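# Latch the thermal cycler lid and start the run

## Task

Lower the thermal cycler's lid under control, never dropping or slamming it, and latch it: the lid fully closed and its handle pressed all the way onto its stop. Then push START until the cycler reads Running. The cycler is loose, so by the end it must sit within about a finger's width of its starting spot, still upright and barely rotated. The plate must stay flat in its block. Nothing may count as done if it holds only because the robot is holding it. Finally open the hand and move the gripper away.

## Robot and tools

Robot: a single seven-joint xArm7 arm with one parallel two-finger gripper. Every call therefore steers one hand only, and each motion argument is one row of 7 numbers.

Frames. Results report the hand in the scene frame: origin on the table top straight beneath the arm base, +z up, +y to the left when facing along +x. end_effector_position is in metres and end_effector_quat_wxyz gives orientation; velocities are in m/s and rad/s. The printed position may be slightly off, more so far from the base. The reported point sits between the pads when they are closed, roughly 2 cm short of the fingertips. The fingers point along the gripper's own +z and close along its y. Closing pushes the tips about 10 mm further along +z.

The row (used by execute_actions and move): [dx, dy, dz, rx, ry, rz, opening], each a plain number from -1 to 1. The first six are an offset, not a pose, given in the gripper's own axes. They are counted from the hand pose shown in the latest result that includes it; before any such result, or for a second call within the same reply, they count from wherever the hand is when the action begins. Scale: 1.0 equals 0.6 m for dx, dy, dz, and 180 degrees for the rotation; rx, ry, rz form a single rotation vector. opening is absolute, not an offset: +1 means pads 0.084 m apart, -1 means shut. All-zero offsets are not a pause: they pull the hand back to the reference pose.

execute_actions takes "actions", a list holding zero or one item, plus optional "pictures" (boolean). An empty list just reports the state. {"rows": [[7 numbers], ...], "steps": n} runs n control steps (n up to 15, default 15, each 1/30 s), one row per step, the final row repeated if rows run out; every row is measured from the same reference pose, not from the row before. {"steps": n} alone waits up to 300 steps counted from the last result, your reply time included. A rejected call sends nothing.

move takes "target", one 7-number row as above, and "speed" in m/s (0.002 to 0.5, default 0.25; rotation capped at twice that in rad/s). It drives along a straight path lasting 0.5 to 10 s; longer paths stop at 10 s short of the goal. It takes the shorter turning direction, ignores obstacles, may lag, stray or overshoot the speed (particularly with the arm stretched). The opening is applied at its start. Its result adds a move: line saying how it finished (done, off_target, moving, held, fault), which limits acted (paced = the sent pose was clipped; held = a clearance check blocked some steps, after which the arm may lunge) and the distance left to the target. Pictures always come back.

wait takes "seconds" (0 to 10) and sends nothing new. zoom_image takes "camera" (cam_head_left, cam_head_right or cam_wrist) and "region" [x0, y0, x1, y1] in pixels of that camera's 672x504 image, top-left origin, at most 504 by 504. read_manual returns only licence text. finished_scene takes "scene", the number of the scene you are ending; it is final and reports whether the job succeeded.

Control behaviour. Each step the commanded pose is clipped to 70 mm and 16 degrees from the measured pose; position wins over orientation when both cannot be met. After an action the arm continues only to the last clipped pose, so read the result and send the remainder. Joints move at most 3.14 rad/s. Lines reading "pose unreachable" or HELD mean the clearance check altered or withheld commands (a mount under the base counts as arm). "Hand target" shows the pose currently being driven toward. While your thinking runs, the simulation keeps going.

Force. Pushing against something rigid builds force while the hand stays short of its target, up to a cap; zero offsets do not relieve it, retreating does. Faster contact and deeper targets hit harder. If a joint reaches its load limit (waist and shoulder 46.5 N m, upper arm roll, elbow and forearm roll 27.9, the two wrist joints 18.6) the arm backs off, freezes for 10 s and drops the rest of the call. Holding loads warms the motors: MOTOR HOT appears at 65 °C, and at 80 °C an OVER-TEMPERATURE FAULT brakes the arm until cool.

Gripping. grip_measured uses the same scale as opening. To keep hold, command clearly below it; lower squeezes harder (around 24 N per pad max). Fast closes can squeeze harder. Grasp a plate, block or reservoir only across its width, above its base flange; a pad jammed over a flange may not release.

Task notes. Latched means lid fully down and handle on its stop, both. If the lid is down but unlatched, swing the handle fully up (the lid may rise) and then down to its stop without releasing. START only responds once latched. Lower the lid gently, don't shove the cycler or tip the plate, never push things off the table, and avoid faults, hard hits and slips. Finish by opening and withdrawing.

Each tool is called after "Call:" by a JSON object that holds its "method" and its "body", one argument or row to a line.

## Session

Call:
{"method": "execute_actions", "body": {
  "actions": []
}}

Scene clock: 0.00 s of 7800.00 s.
end_effector_position=(+0.7283, +0.3152, +0.3427) grip_measured=+1.00 end_effector_quat_wxyz=(-0.258, +0.947, -0.016, +0.189) end_effector_velocity=(+0.000, +0.000, +0.001) end_effector_angular_velocity=(+0.000, -0.002, +0.000)
Joint positions: [ 0.485  0.76  -0.001  2.148  0.43   0.854  0.171  0.084]
Joint velocities: [ 0.001 -0.    -0.001  0.002  0.     0.    -0.    -0.   ]
Motor temperatures (°C, as the motors report them): [37 38 38 34 40 45 40]
Hand target: +0.728, +0.315, +0.343; -0.258, +0.947, -0.016, +0.189

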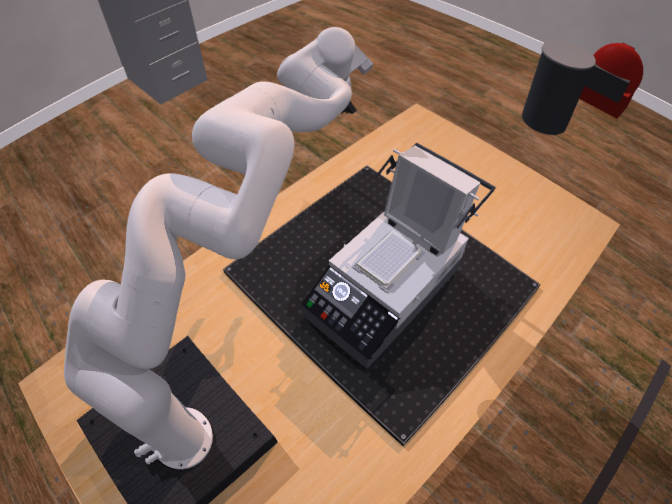

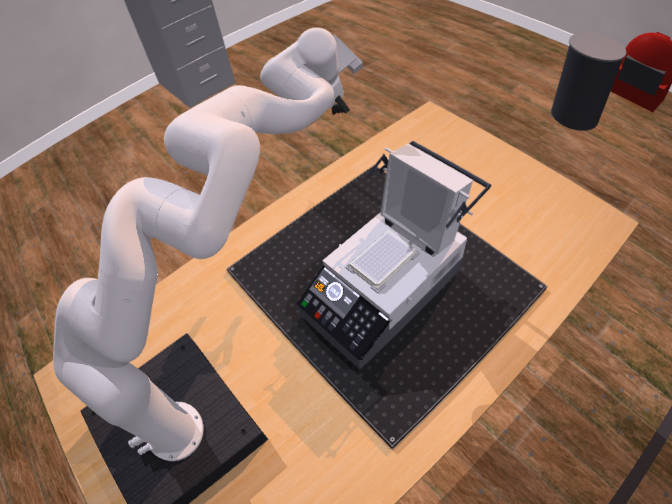

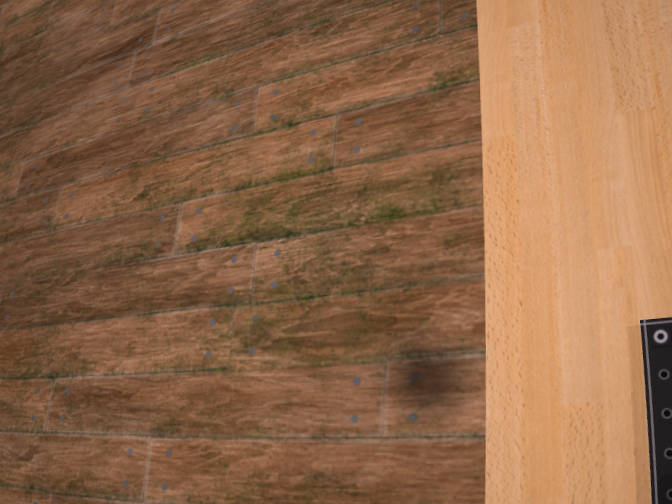

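Call:
{"method": "zoom_image", "body": {
  "camera": "cam_head_left",
  "region": [290, 120, 530, 380]
}}

Call:
{"method": "zoom_image", "body": {
  "camera": "cam_head_right",
  "region": [290, 120, 530, 380]
}}

Region (290, 120, 530, 380) of cam_head_left's 672x504 image, scaled by 1.938, with more detail than that image has; it fills the left 465 columns of this view, and the rest is white.

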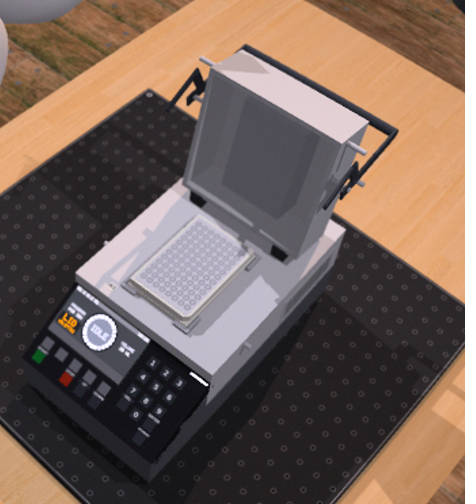

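Region (290, 120, 530, 380) of cam_head_right's 672x504 image, scaled by 1.938, with more detail than that image has; it fills the left 465 columns of this view, and the rest is white.

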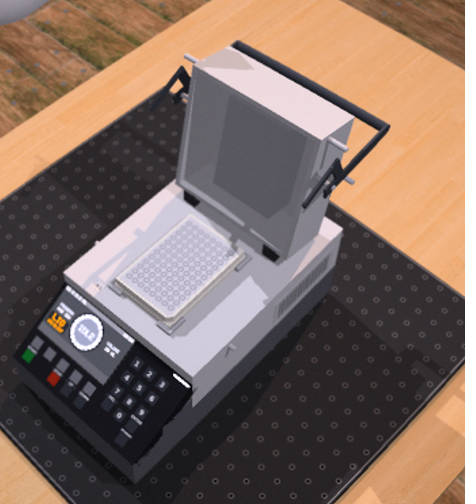

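Call:
{"method": "move", "body": {
  "target": [-0.135,0.128,-0.719,-0.168,-0.123,-0.010,1]
}}

Scene clock: 5.50 s of 7800.00 s.
end_effector_position=(+0.5006, +0.0529, +0.6189) grip_measured=+1.00 end_effector_quat_wxyz=(-0.008, +0.997, +0.002, +0.079) end_effector_velocity=(-0.004, -0.003, +0.008) end_effector_angular_velocity=(-0.013, -0.018, +0.002)
Joint positions: [ 0.339  0.413 -0.156  2.708  0.064  2.115  0.093  0.084]
Joint velocities: [ 0.002 -0.01   0.005  0.011 -0.021  0.005 -0.009  0.   ]
Motor temperatures (°C, as the motors report them): [37 38 38 35 40 45 40]
Hand target: +0.500, +0.052, +0.620; -0.008, +0.997, +0.002, +0.080
Off the commanded pose: 0.002 m, 9 deg.
elbow stopped short: the move would have taken joint 4 (elbow) straighter than the controller allows; a more bent joint 4 avoids this.
After step 90, 0.23 s passed at rest.
move: off_target

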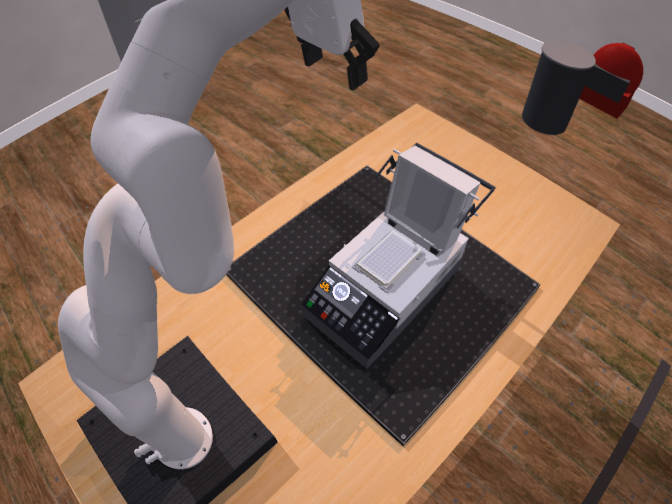

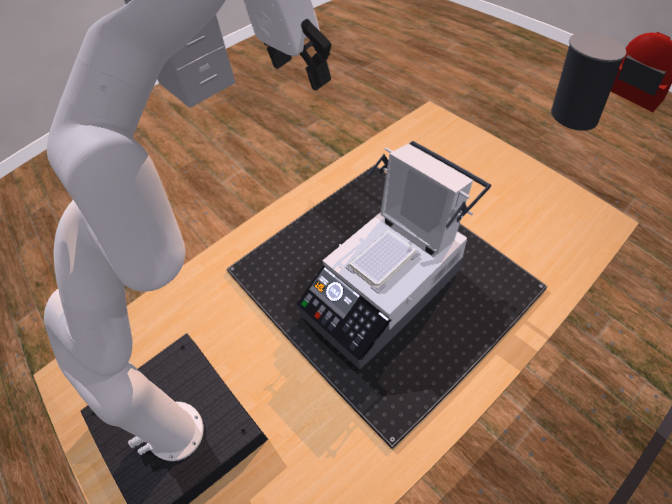

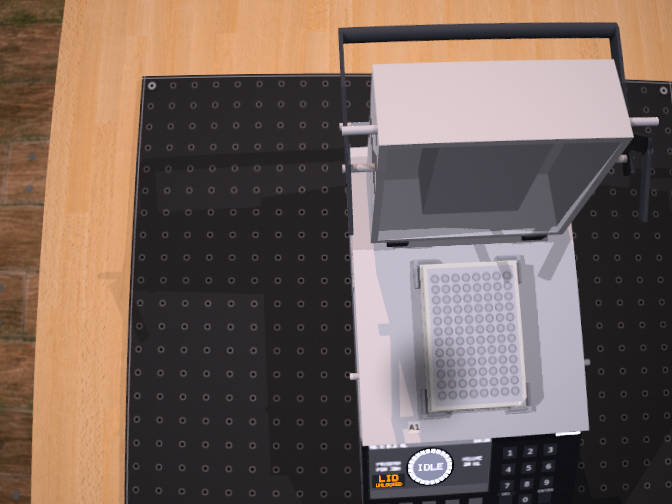

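Call:
{"method": "move", "body": {
  "target": [0.25,0.138,0.18,0,-0.05,0,1]
}}

Scene clock: 10.10 s of 7800.00 s.
end_effector_position=(+0.6644, -0.0288, +0.5342) grip_measured=+1.00 end_effector_quat_wxyz=(-0.003, +0.985, +0.000, +0.175) end_effector_velocity=(+0.003, -0.002, -0.006) end_effector_angular_velocity=(-0.004, +0.006, -0.001)
Joint positions: [ 0.149  0.662 -0.149  2.709  0.118  1.674 -0.062  0.084]
Joint velocities: [-0.005  0.008  0.014 -0.005 -0.014 -0.008 -0.    -0.   ]
Motor temperatures (°C, as the motors report them): [37 38 38 35 40 45 40]
Hand target: +0.665, -0.029, +0.534; -0.002, +0.985, +0.000, +0.175
Off the commanded pose: 0.002 m, 20 deg; orientation clipped at the last step of the last action.
elbow stopped short: the move would have taken joint 4 (elbow) straighter than the controller allows; a more bent joint 4 avoids this.
After step 90, 0.23 s passed at rest.
move: off_target; limits=paced

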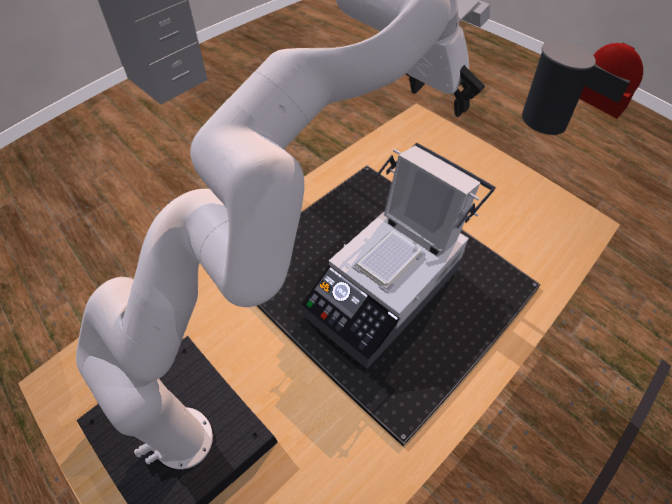

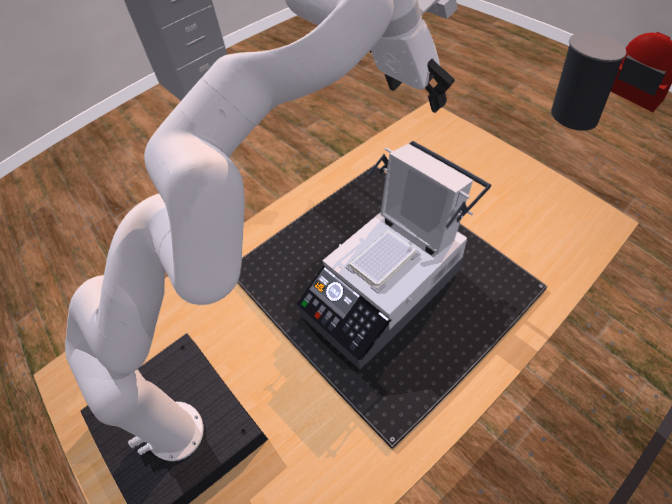

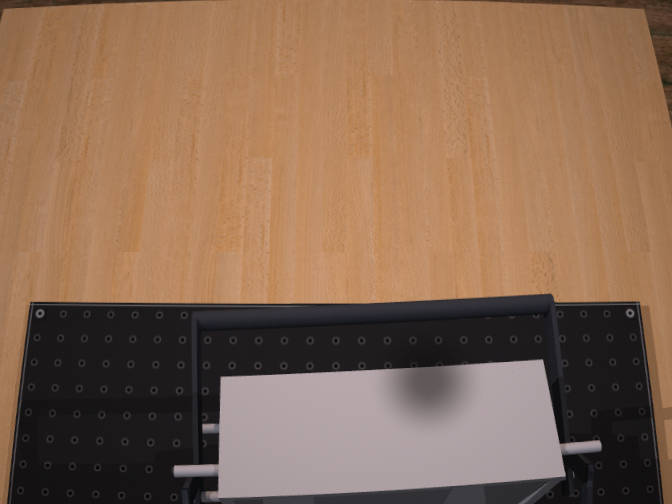

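Call:
{"method": "move", "body": {
  "target": [0.081,-0.01,0.35,0.044,-0.044,-0.498,0]
}}

Scene clock: 23.13 s of 7800.00 s.
end_effector_position=(+0.7808, -0.0230, +0.3537) grip_measured=-0.01 end_effector_quat_wxyz=(+0.137, +0.695, +0.692, +0.138) end_effector_velocity=(+0.000, -0.001, -0.006) end_effector_angular_velocity=(-0.009, +0.006, +0.008)
Joint positions: [ 0.117  0.994  0.007  2.709 -0.009  1.298 -1.591  0.044]
Joint velocities: [ 0.002  0.006 -0.003 -0.004 -0.003 -0.003 -0.009 -0.   ]
Motor temperatures (°C, as the motors report them): [37 39 38 35 40 45 40]
Hand target: +0.781, -0.023, +0.353; +0.137, +0.695, +0.692, +0.138
Off the commanded pose: 0.002 m, 12 deg.
elbow stopped short: the move would have taken joint 4 (elbow) straighter than the controller allows; a more bent joint 4 avoids this.
After step 90, 6.40 s passed at rest.
move: off_target

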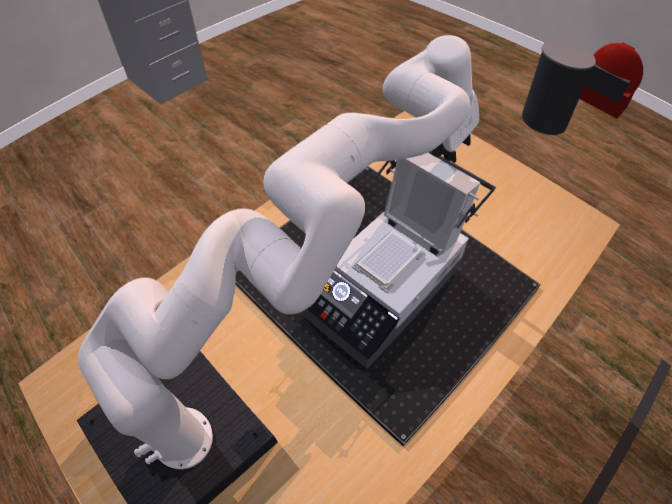

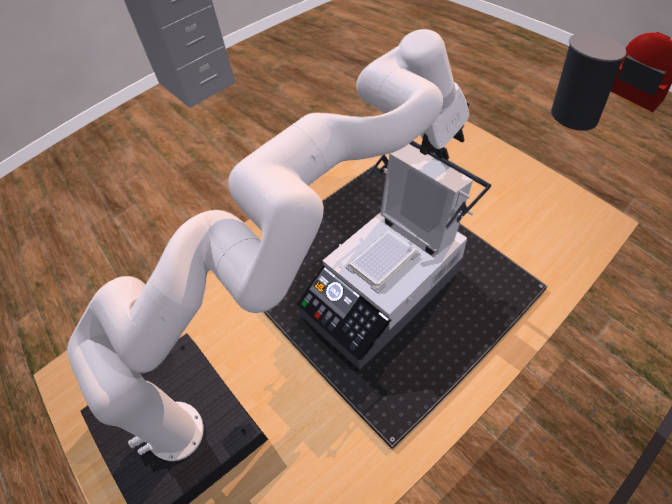

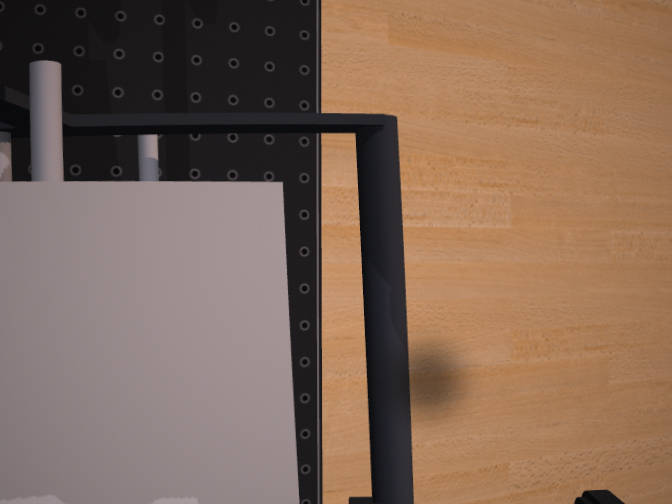

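Call:
{"method": "move", "body": {
  "target": [0,-0.026,0.075,0.045,0,0,-0.3],
  "speed": 0.1
}}

Scene clock: 29.07 s of 7800.00 s.
end_effector_position=(+0.7837, -0.0228, +0.3118) grip_measured=-0.32 end_effector_quat_wxyz=(+0.122, +0.698, +0.695, +0.123) end_effector_velocity=(-0.000, +0.000, -0.004) end_effector_angular_velocity=(-0.001, +0.006, +0.000)
Joint positions: [ 0.118  1.054  0.004  2.713 -0.009  1.286 -1.59   0.03 ]
Joint velocities: [ 0.001  0.004 -0.002 -0.002  0.001  0.    -0.    -0.001]
Motor temperatures (°C, as the motors report them): [37 39 38 36 40 45 40]
Hand target: +0.783, -0.023, +0.306; +0.118, +0.699, +0.695, +0.119
Off the commanded pose: 0.006 m, 6 deg.
elbow stopped short: the move would have taken joint 4 (elbow) straighter than the controller allows; a more bent joint 4 avoids this.
After step 90, 1.93 s passed at rest.
move: off_target

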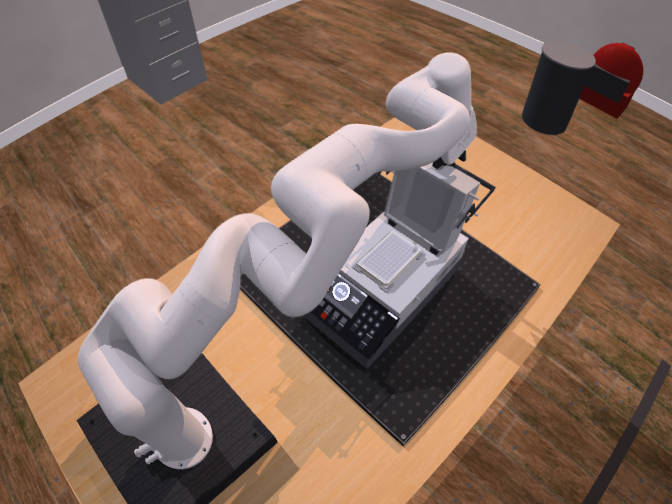

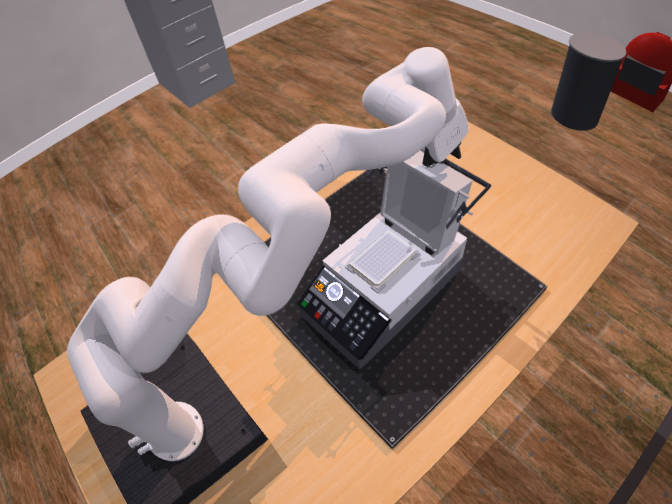

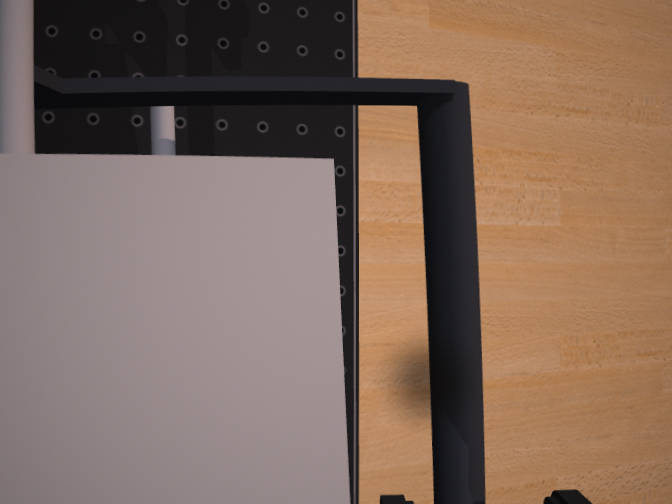

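Call:
{"method": "move", "body": {
  "target": [0,0.008,-0.002,0.02,0,0,-0.38],
  "speed": 0.05
}}

Call:
{"method": "move", "body": {
  "target": [0,0,0.02,0,0,0,-0.38],
  "speed": 0.03
}}

Scene clock: 31.67 s of 7800.00 s.
end_effector_position=(+0.7862, -0.0233, +0.3110) grip_measured=-0.40 end_effector_quat_wxyz=(+0.126, +0.698, +0.694, +0.125) end_effector_velocity=(+0.000, +0.001, +0.003) end_effector_angular_velocity=(+0.001, -0.004, +0.000)
Joint positions: [ 0.118  1.053  0.002  2.706 -0.009  1.27  -1.59   0.027]
Joint velocities: [ 0.001 -0.002 -0.001  0.002  0.002  0.    -0.     0.   ]
Motor temperatures (°C, as the motors report them): [37 39 38 36 40 45 40]
Hand target: +0.787, -0.023, +0.314; +0.128, +0.697, +0.694, +0.128
Off the commanded pose: 0.004 m, 4 deg.
elbow stopped short: the move would have taken joint 4 (elbow) straighter than the controller allows; a more bent joint 4 avoids this.
move: off_target

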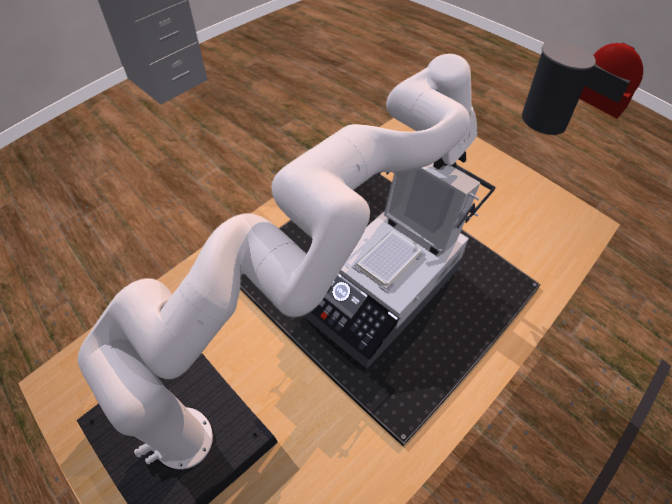

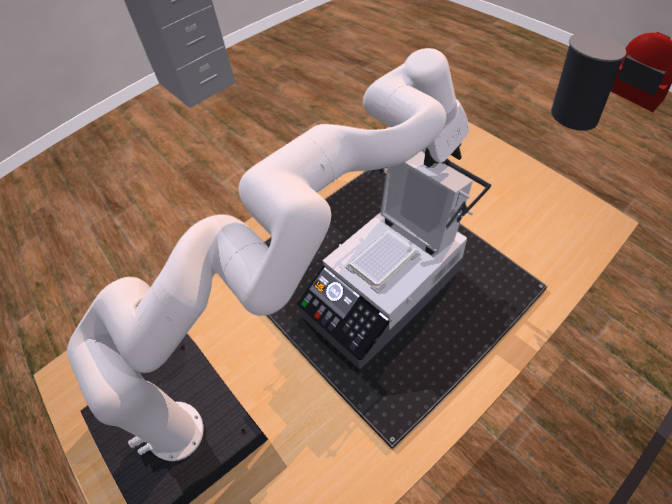

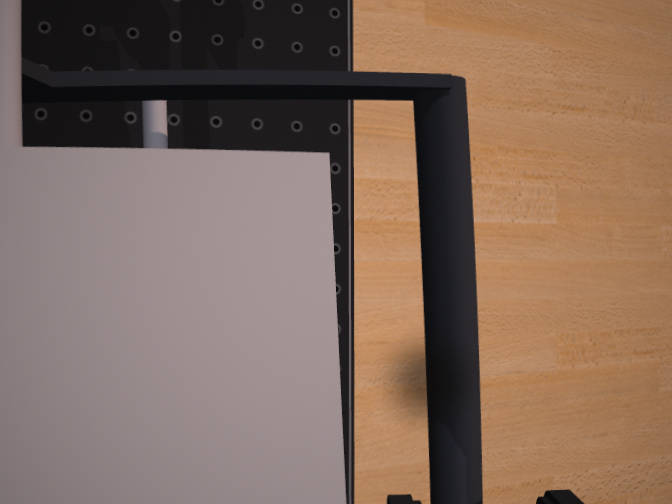

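Scene clock: 32.37 s of 7800.00 s.
end_effector_position=(+0.7907, -0.0232, +0.3062) grip_measured=-0.40 end_effector_quat_wxyz=(+0.130, +0.697, +0.693, +0.129) end_effector_velocity=(+0.000, -0.000, +0.000) end_effector_angular_velocity=(-0.000, -0.001, -0.000)
Joint positions: [ 0.119  1.068  0.002  2.714 -0.008  1.251 -1.59   0.027]
Joint velocities: [-0.     0.    -0.001  0.     0.    -0.    -0.     0.   ]
Motor temperatures (°C, as the motors report them): [37 39 38 36 40 45 40]
Hand target: +0.790, -0.023, +0.300; +0.127, +0.698, +0.694, +0.126
Off the commanded pose: 0.006 m, 1 deg.
elbow stopped short: the move would have taken joint 4 (elbow) straighter than the controller allows; a more bent joint 4 avoids this.
move: off_target

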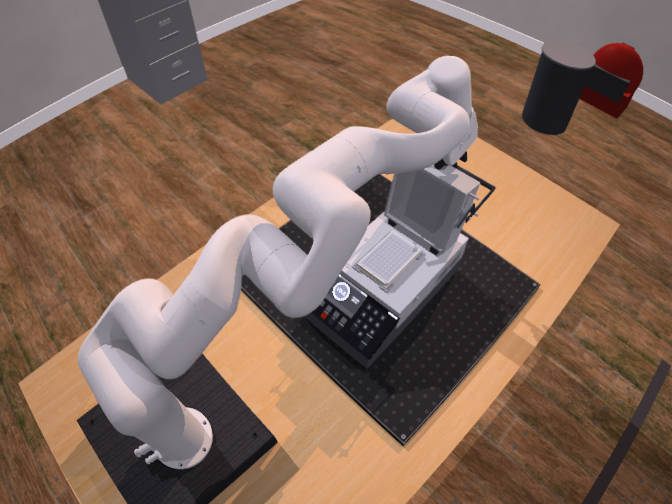

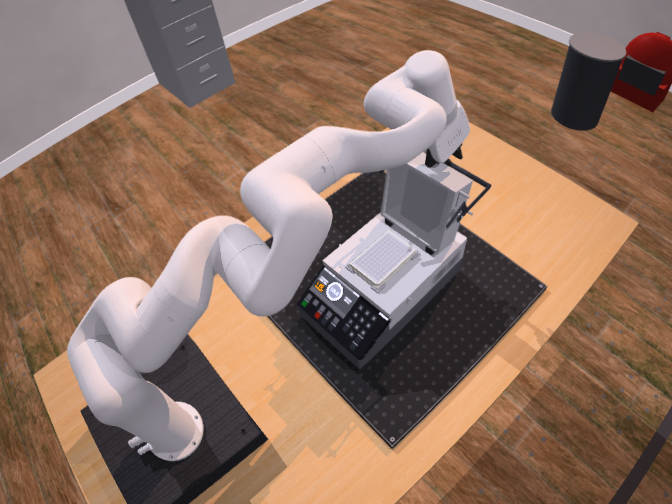

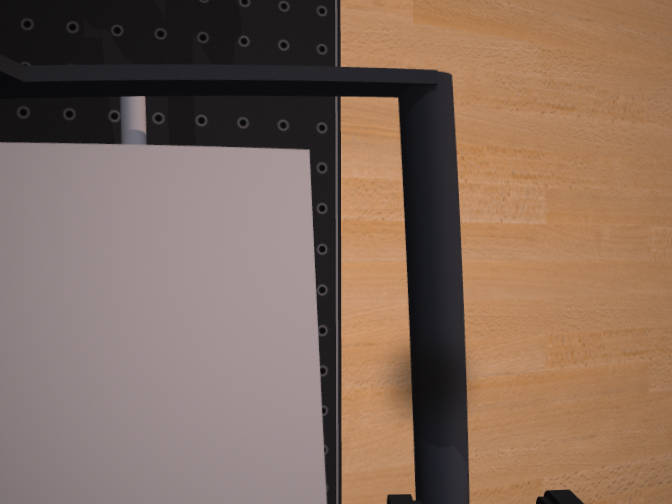

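Call:
{"method": "zoom_image", "body": {
  "camera": "cam_head_right",
  "region": [390, 110, 500, 220]
}}

Call:
{"method": "move", "body": {
  "target": [0,-0.007,0.02,0,0,0,-0.3],
  "speed": 0.03
}}

Region (390, 110, 500, 220) of cam_head_right's 672x504 image, scaled by 4.582, with more detail than that image has.

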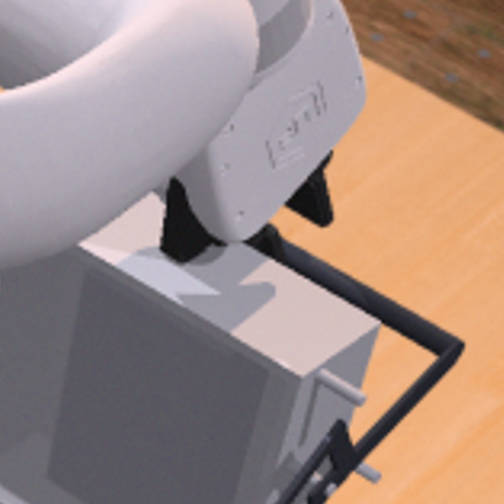

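Scene clock: 34.07 s of 7800.00 s.
end_effector_position=(+0.7926, -0.0234, +0.3067) grip_measured=-0.32 end_effector_quat_wxyz=(+0.135, +0.696, +0.692, +0.134) end_effector_velocity=(+0.000, -0.001, +0.001) end_effector_angular_velocity=(-0.002, -0.023, -0.002)
Joint positions: [ 0.118  1.016  0.002  2.613 -0.009  1.19  -1.589  0.03 ]
Joint velocities: [-0.001 -0.13  -0.    -0.242 -0.002 -0.136  0.002  0.   ]
Motor temperatures (°C, as the motors report them): [37 39 38 35 40 45 40]
Hand target: +0.791, -0.023, +0.294; +0.129, +0.697, +0.693, +0.128
Off the commanded pose: 0.013 m, 1 deg.
move: off_target

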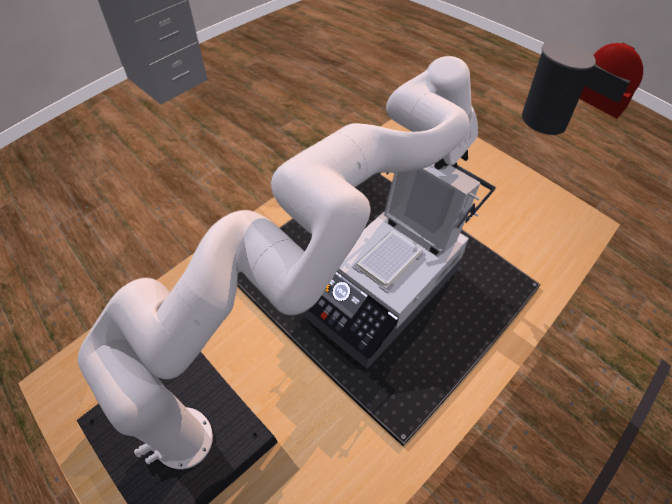

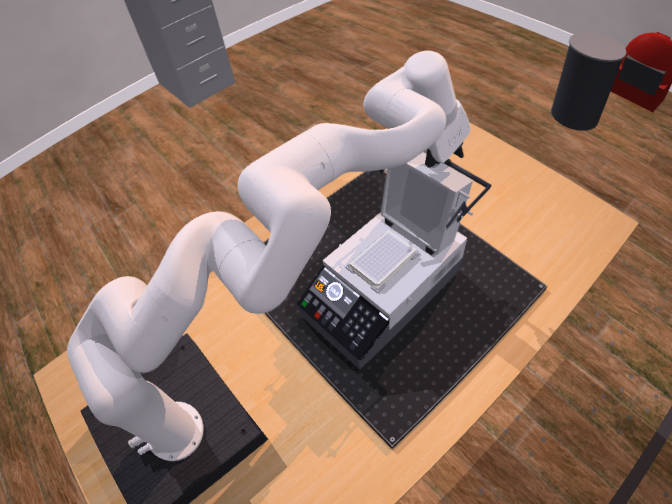

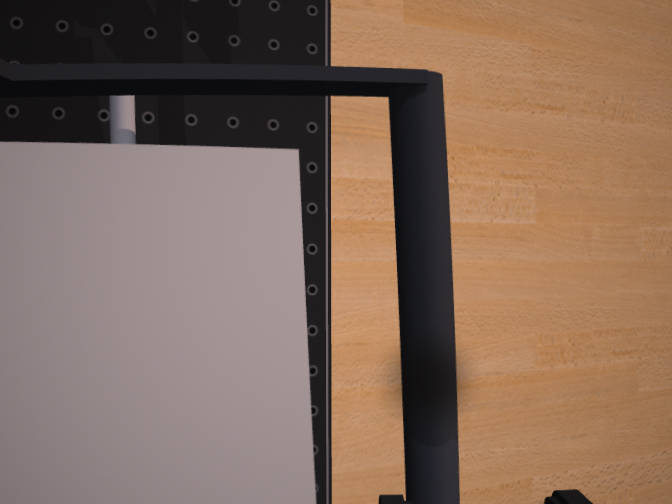

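Call:
{"method": "move", "body": {
  "target": [0,0.02,-0.035,0,0,0,-1],
  "speed": 0.1
}}

Call:
{"method": "move", "body": {
  "target": [0,0.04,0.02,0,0,0,-1],
  "speed": 0.1
}}

Call:
{"method": "move", "body": {
  "target": [0,0,0.06,0,0,0,-1],
  "speed": 0.05
}}

Scene clock: 41.13 s of 7800.00 s.
end_effector_position=(+0.7908, -0.0234, +0.3263) grip_measured=-0.74 end_effector_quat_wxyz=(+0.139, +0.695, +0.691, +0.138) end_effector_velocity=(+0.000, -0.001, +0.002) end_effector_angular_velocity=(-0.001, -0.004, -0.001)
Joint positions: [ 0.119  1.039  0.001  2.708 -0.008  1.25  -1.59   0.012]
Joint velocities: [-0.    -0.001 -0.001  0.002  0.    -0.001 -0.     0.   ]
Motor temperatures (°C, as the motors report them): [37 39 38 35 40 45 40]
Hand target: +0.795, -0.023, +0.330; +0.146, +0.694, +0.690, +0.145
Off the commanded pose: 0.007 m, 1 deg.
elbow stopped short: the move would have taken joint 4 (elbow) straighter than the controller allows; a more bent joint 4 avoids this.
After step 90, 2.93 s passed at rest.
move: off_target

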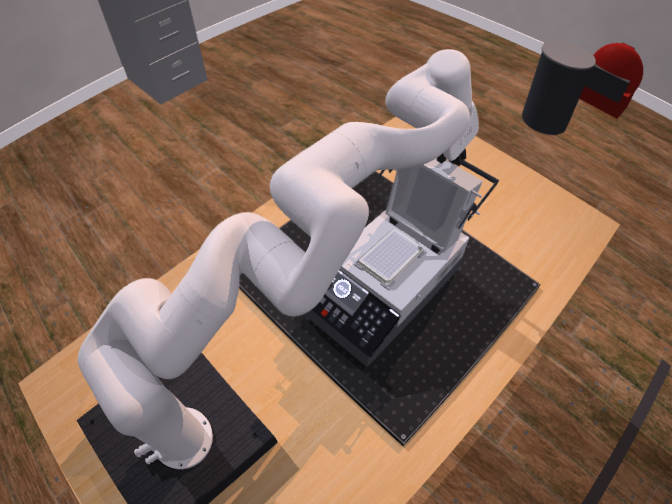

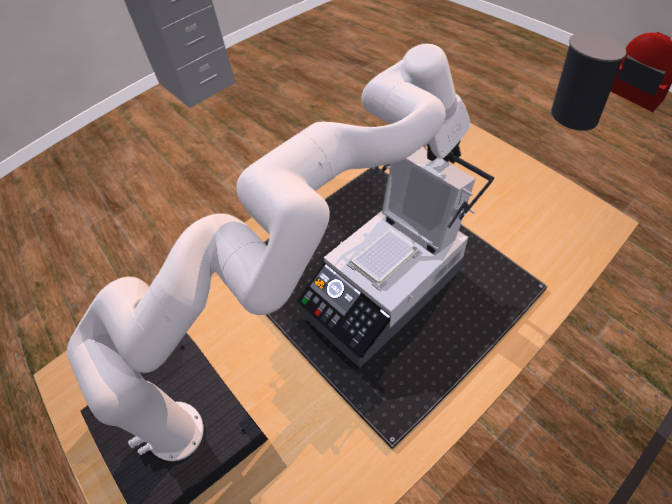

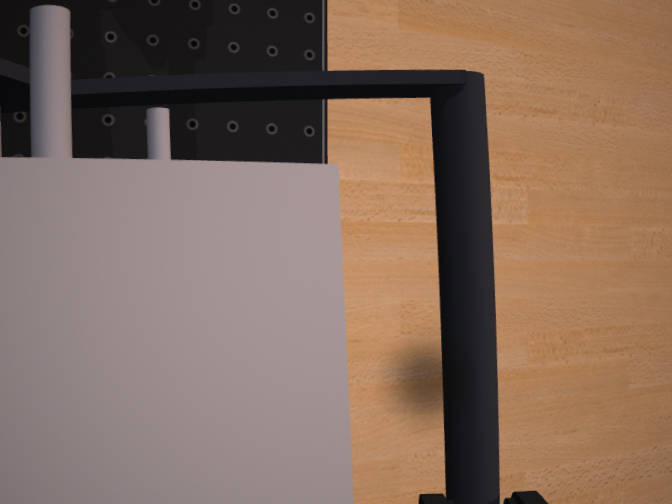

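Scene clock: 41.97 s of 7800.00 s.
end_effector_position=(+0.8131, -0.0232, +0.3213) grip_measured=-0.75 end_effector_quat_wxyz=(+0.168, +0.689, +0.685, +0.166) end_effector_velocity=(+0.002, -0.000, -0.002) end_effector_angular_velocity=(+0.000, -0.005, -0.000)
Joint positions: [ 0.12   1.071  0.     2.709 -0.007  1.135 -1.589  0.011]
Joint velocities: [-0.     0.003 -0.001 -0.002  0.001 -0.01  -0.    -0.   ]
Motor temperatures (°C, as the motors report them): [37 39 38 36 40 45 40]
Hand target: +0.816, -0.024, +0.324; +0.174, +0.688, +0.684, +0.171
Off the commanded pose: 0.005 m, 5 deg.
elbow stopped short: the move would have taken joint 4 (elbow) straighter than the controller allows; a more bent joint 4 avoids this.
move: off_target

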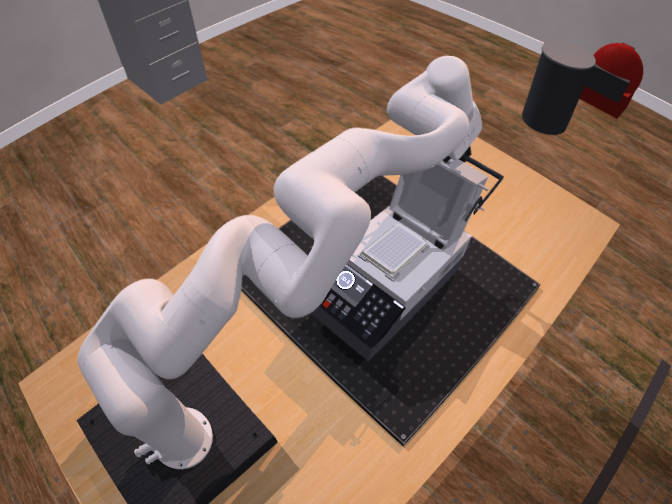

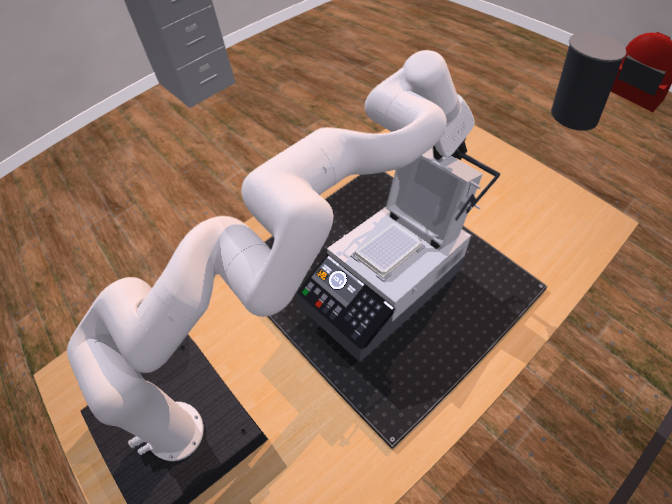

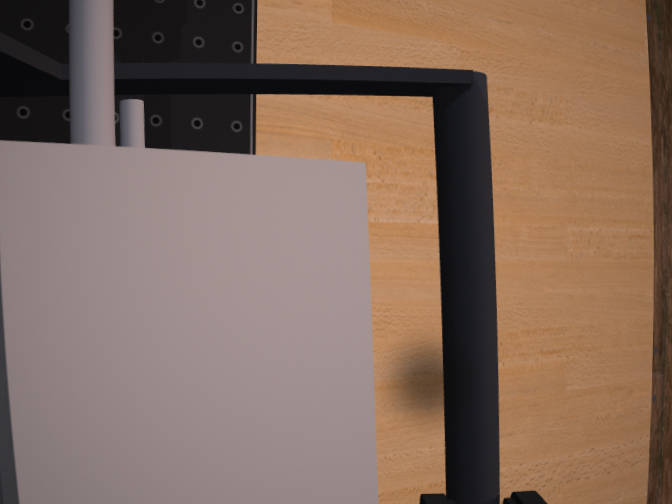

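Scene clock: 43.00 s of 7800.00 s.
end_effector_position=(+0.8298, -0.0227, +0.3194) grip_measured=-0.77 end_effector_quat_wxyz=(+0.192, +0.683, +0.679, +0.189) end_effector_velocity=(+0.000, -0.002, -0.000) end_effector_angular_velocity=(+0.000, -0.002, -0.003)
Joint positions: [ 0.12   1.104  0.     2.725 -0.006  1.05  -1.589  0.01 ]
Joint velocities: [-0.001  0.    -0.002 -0.001  0.002 -0.003  0.    -0.   ]
Motor temperatures (°C, as the motors report them): [37 39 38 36 40 46 40]
Hand target: +0.828, -0.024, +0.289; +0.178, +0.687, +0.682, +0.175
Off the commanded pose: 0.030 m, 4 deg.
elbow stopped short: the move would have taken joint 4 (elbow) straighter than the controller allows; a more bent joint 4 avoids this.
move: off_target

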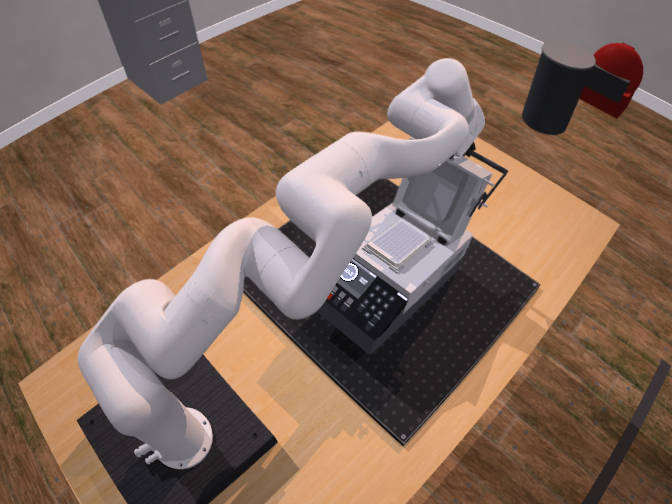

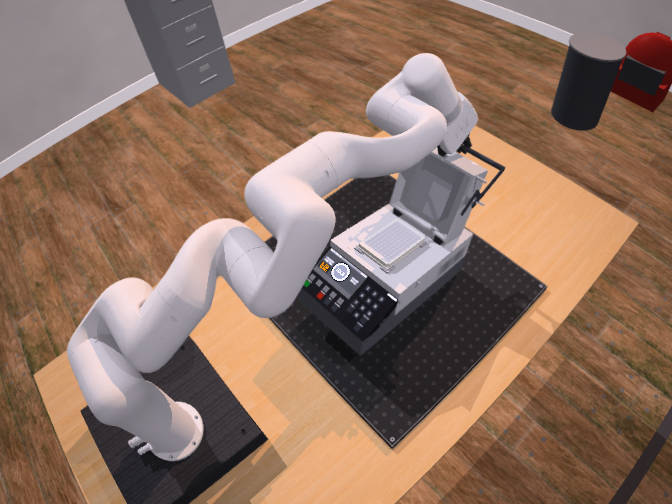

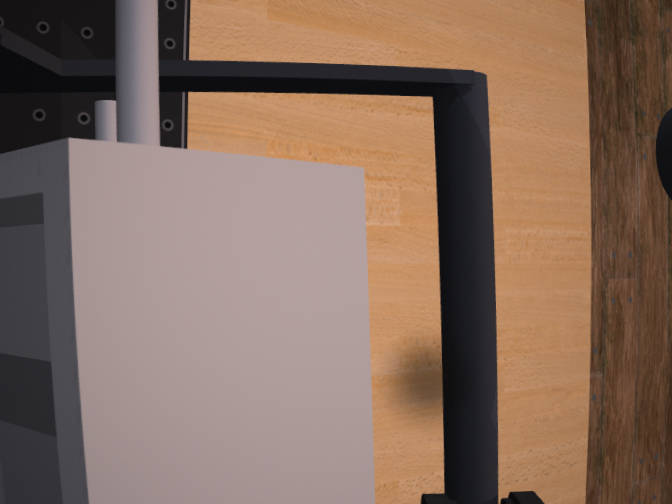

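Call:
{"method": "move", "body": {
  "target": [0,-0.05,-0.042,0.045,0,0,-1],
  "speed": 0.02
}}

Scene clock: 47.67 s of 7800.00 s.
end_effector_position=(+0.7879, -0.0225, +0.3228) grip_measured=-0.74 end_effector_quat_wxyz=(+0.137, +0.696, +0.692, +0.135) end_effector_velocity=(-0.001, -0.000, +0.001) end_effector_angular_velocity=(+0.000, +0.001, -0.000)
Joint positions: [ 0.121  0.963 -0.001  2.562 -0.008  1.186 -1.588  0.011]
Joint velocities: [-0.    -0.004  0.    -0.003 -0.     0.002  0.    -0.   ]
Motor temperatures (°C, as the motors report them): [37 39 38 36 40 46 40]
Hand target: +0.791, -0.022, +0.325; +0.143, +0.695, +0.691, +0.141
Off the commanded pose: 0.004 m, 1 deg.
move: off_target

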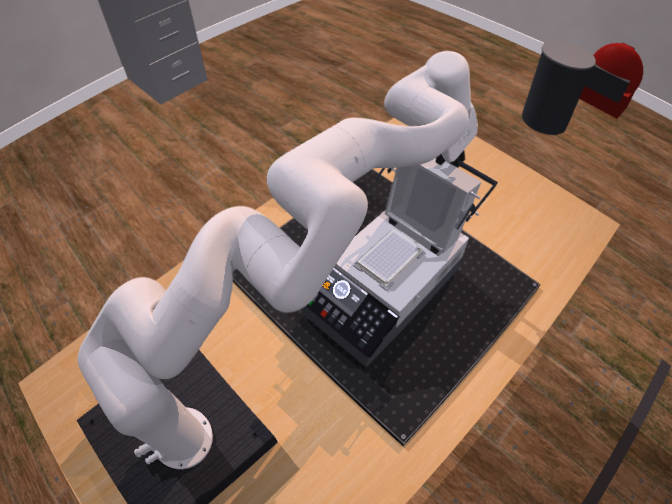

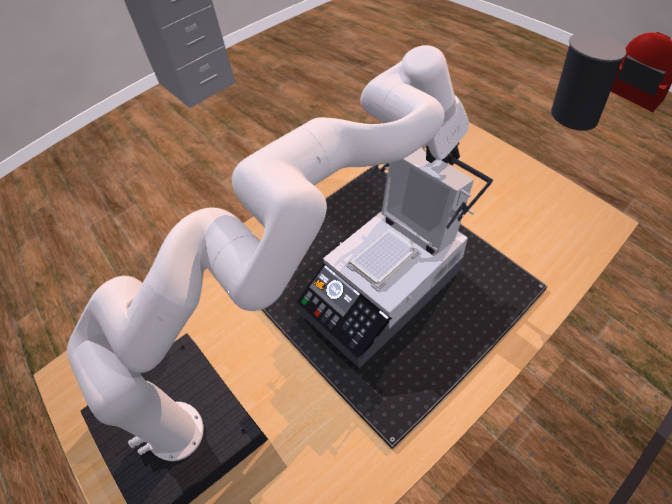

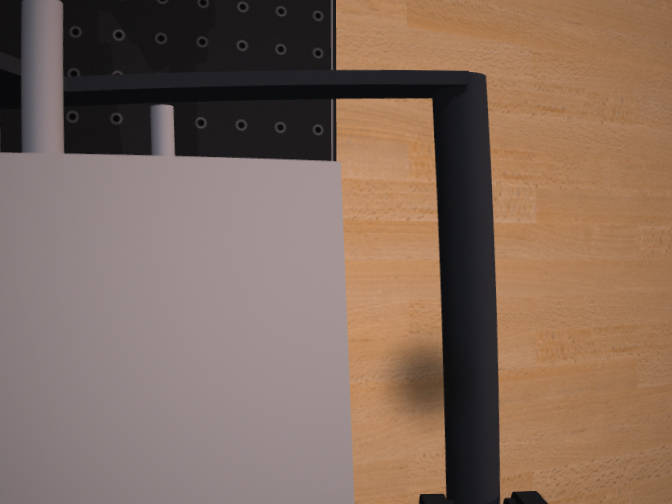

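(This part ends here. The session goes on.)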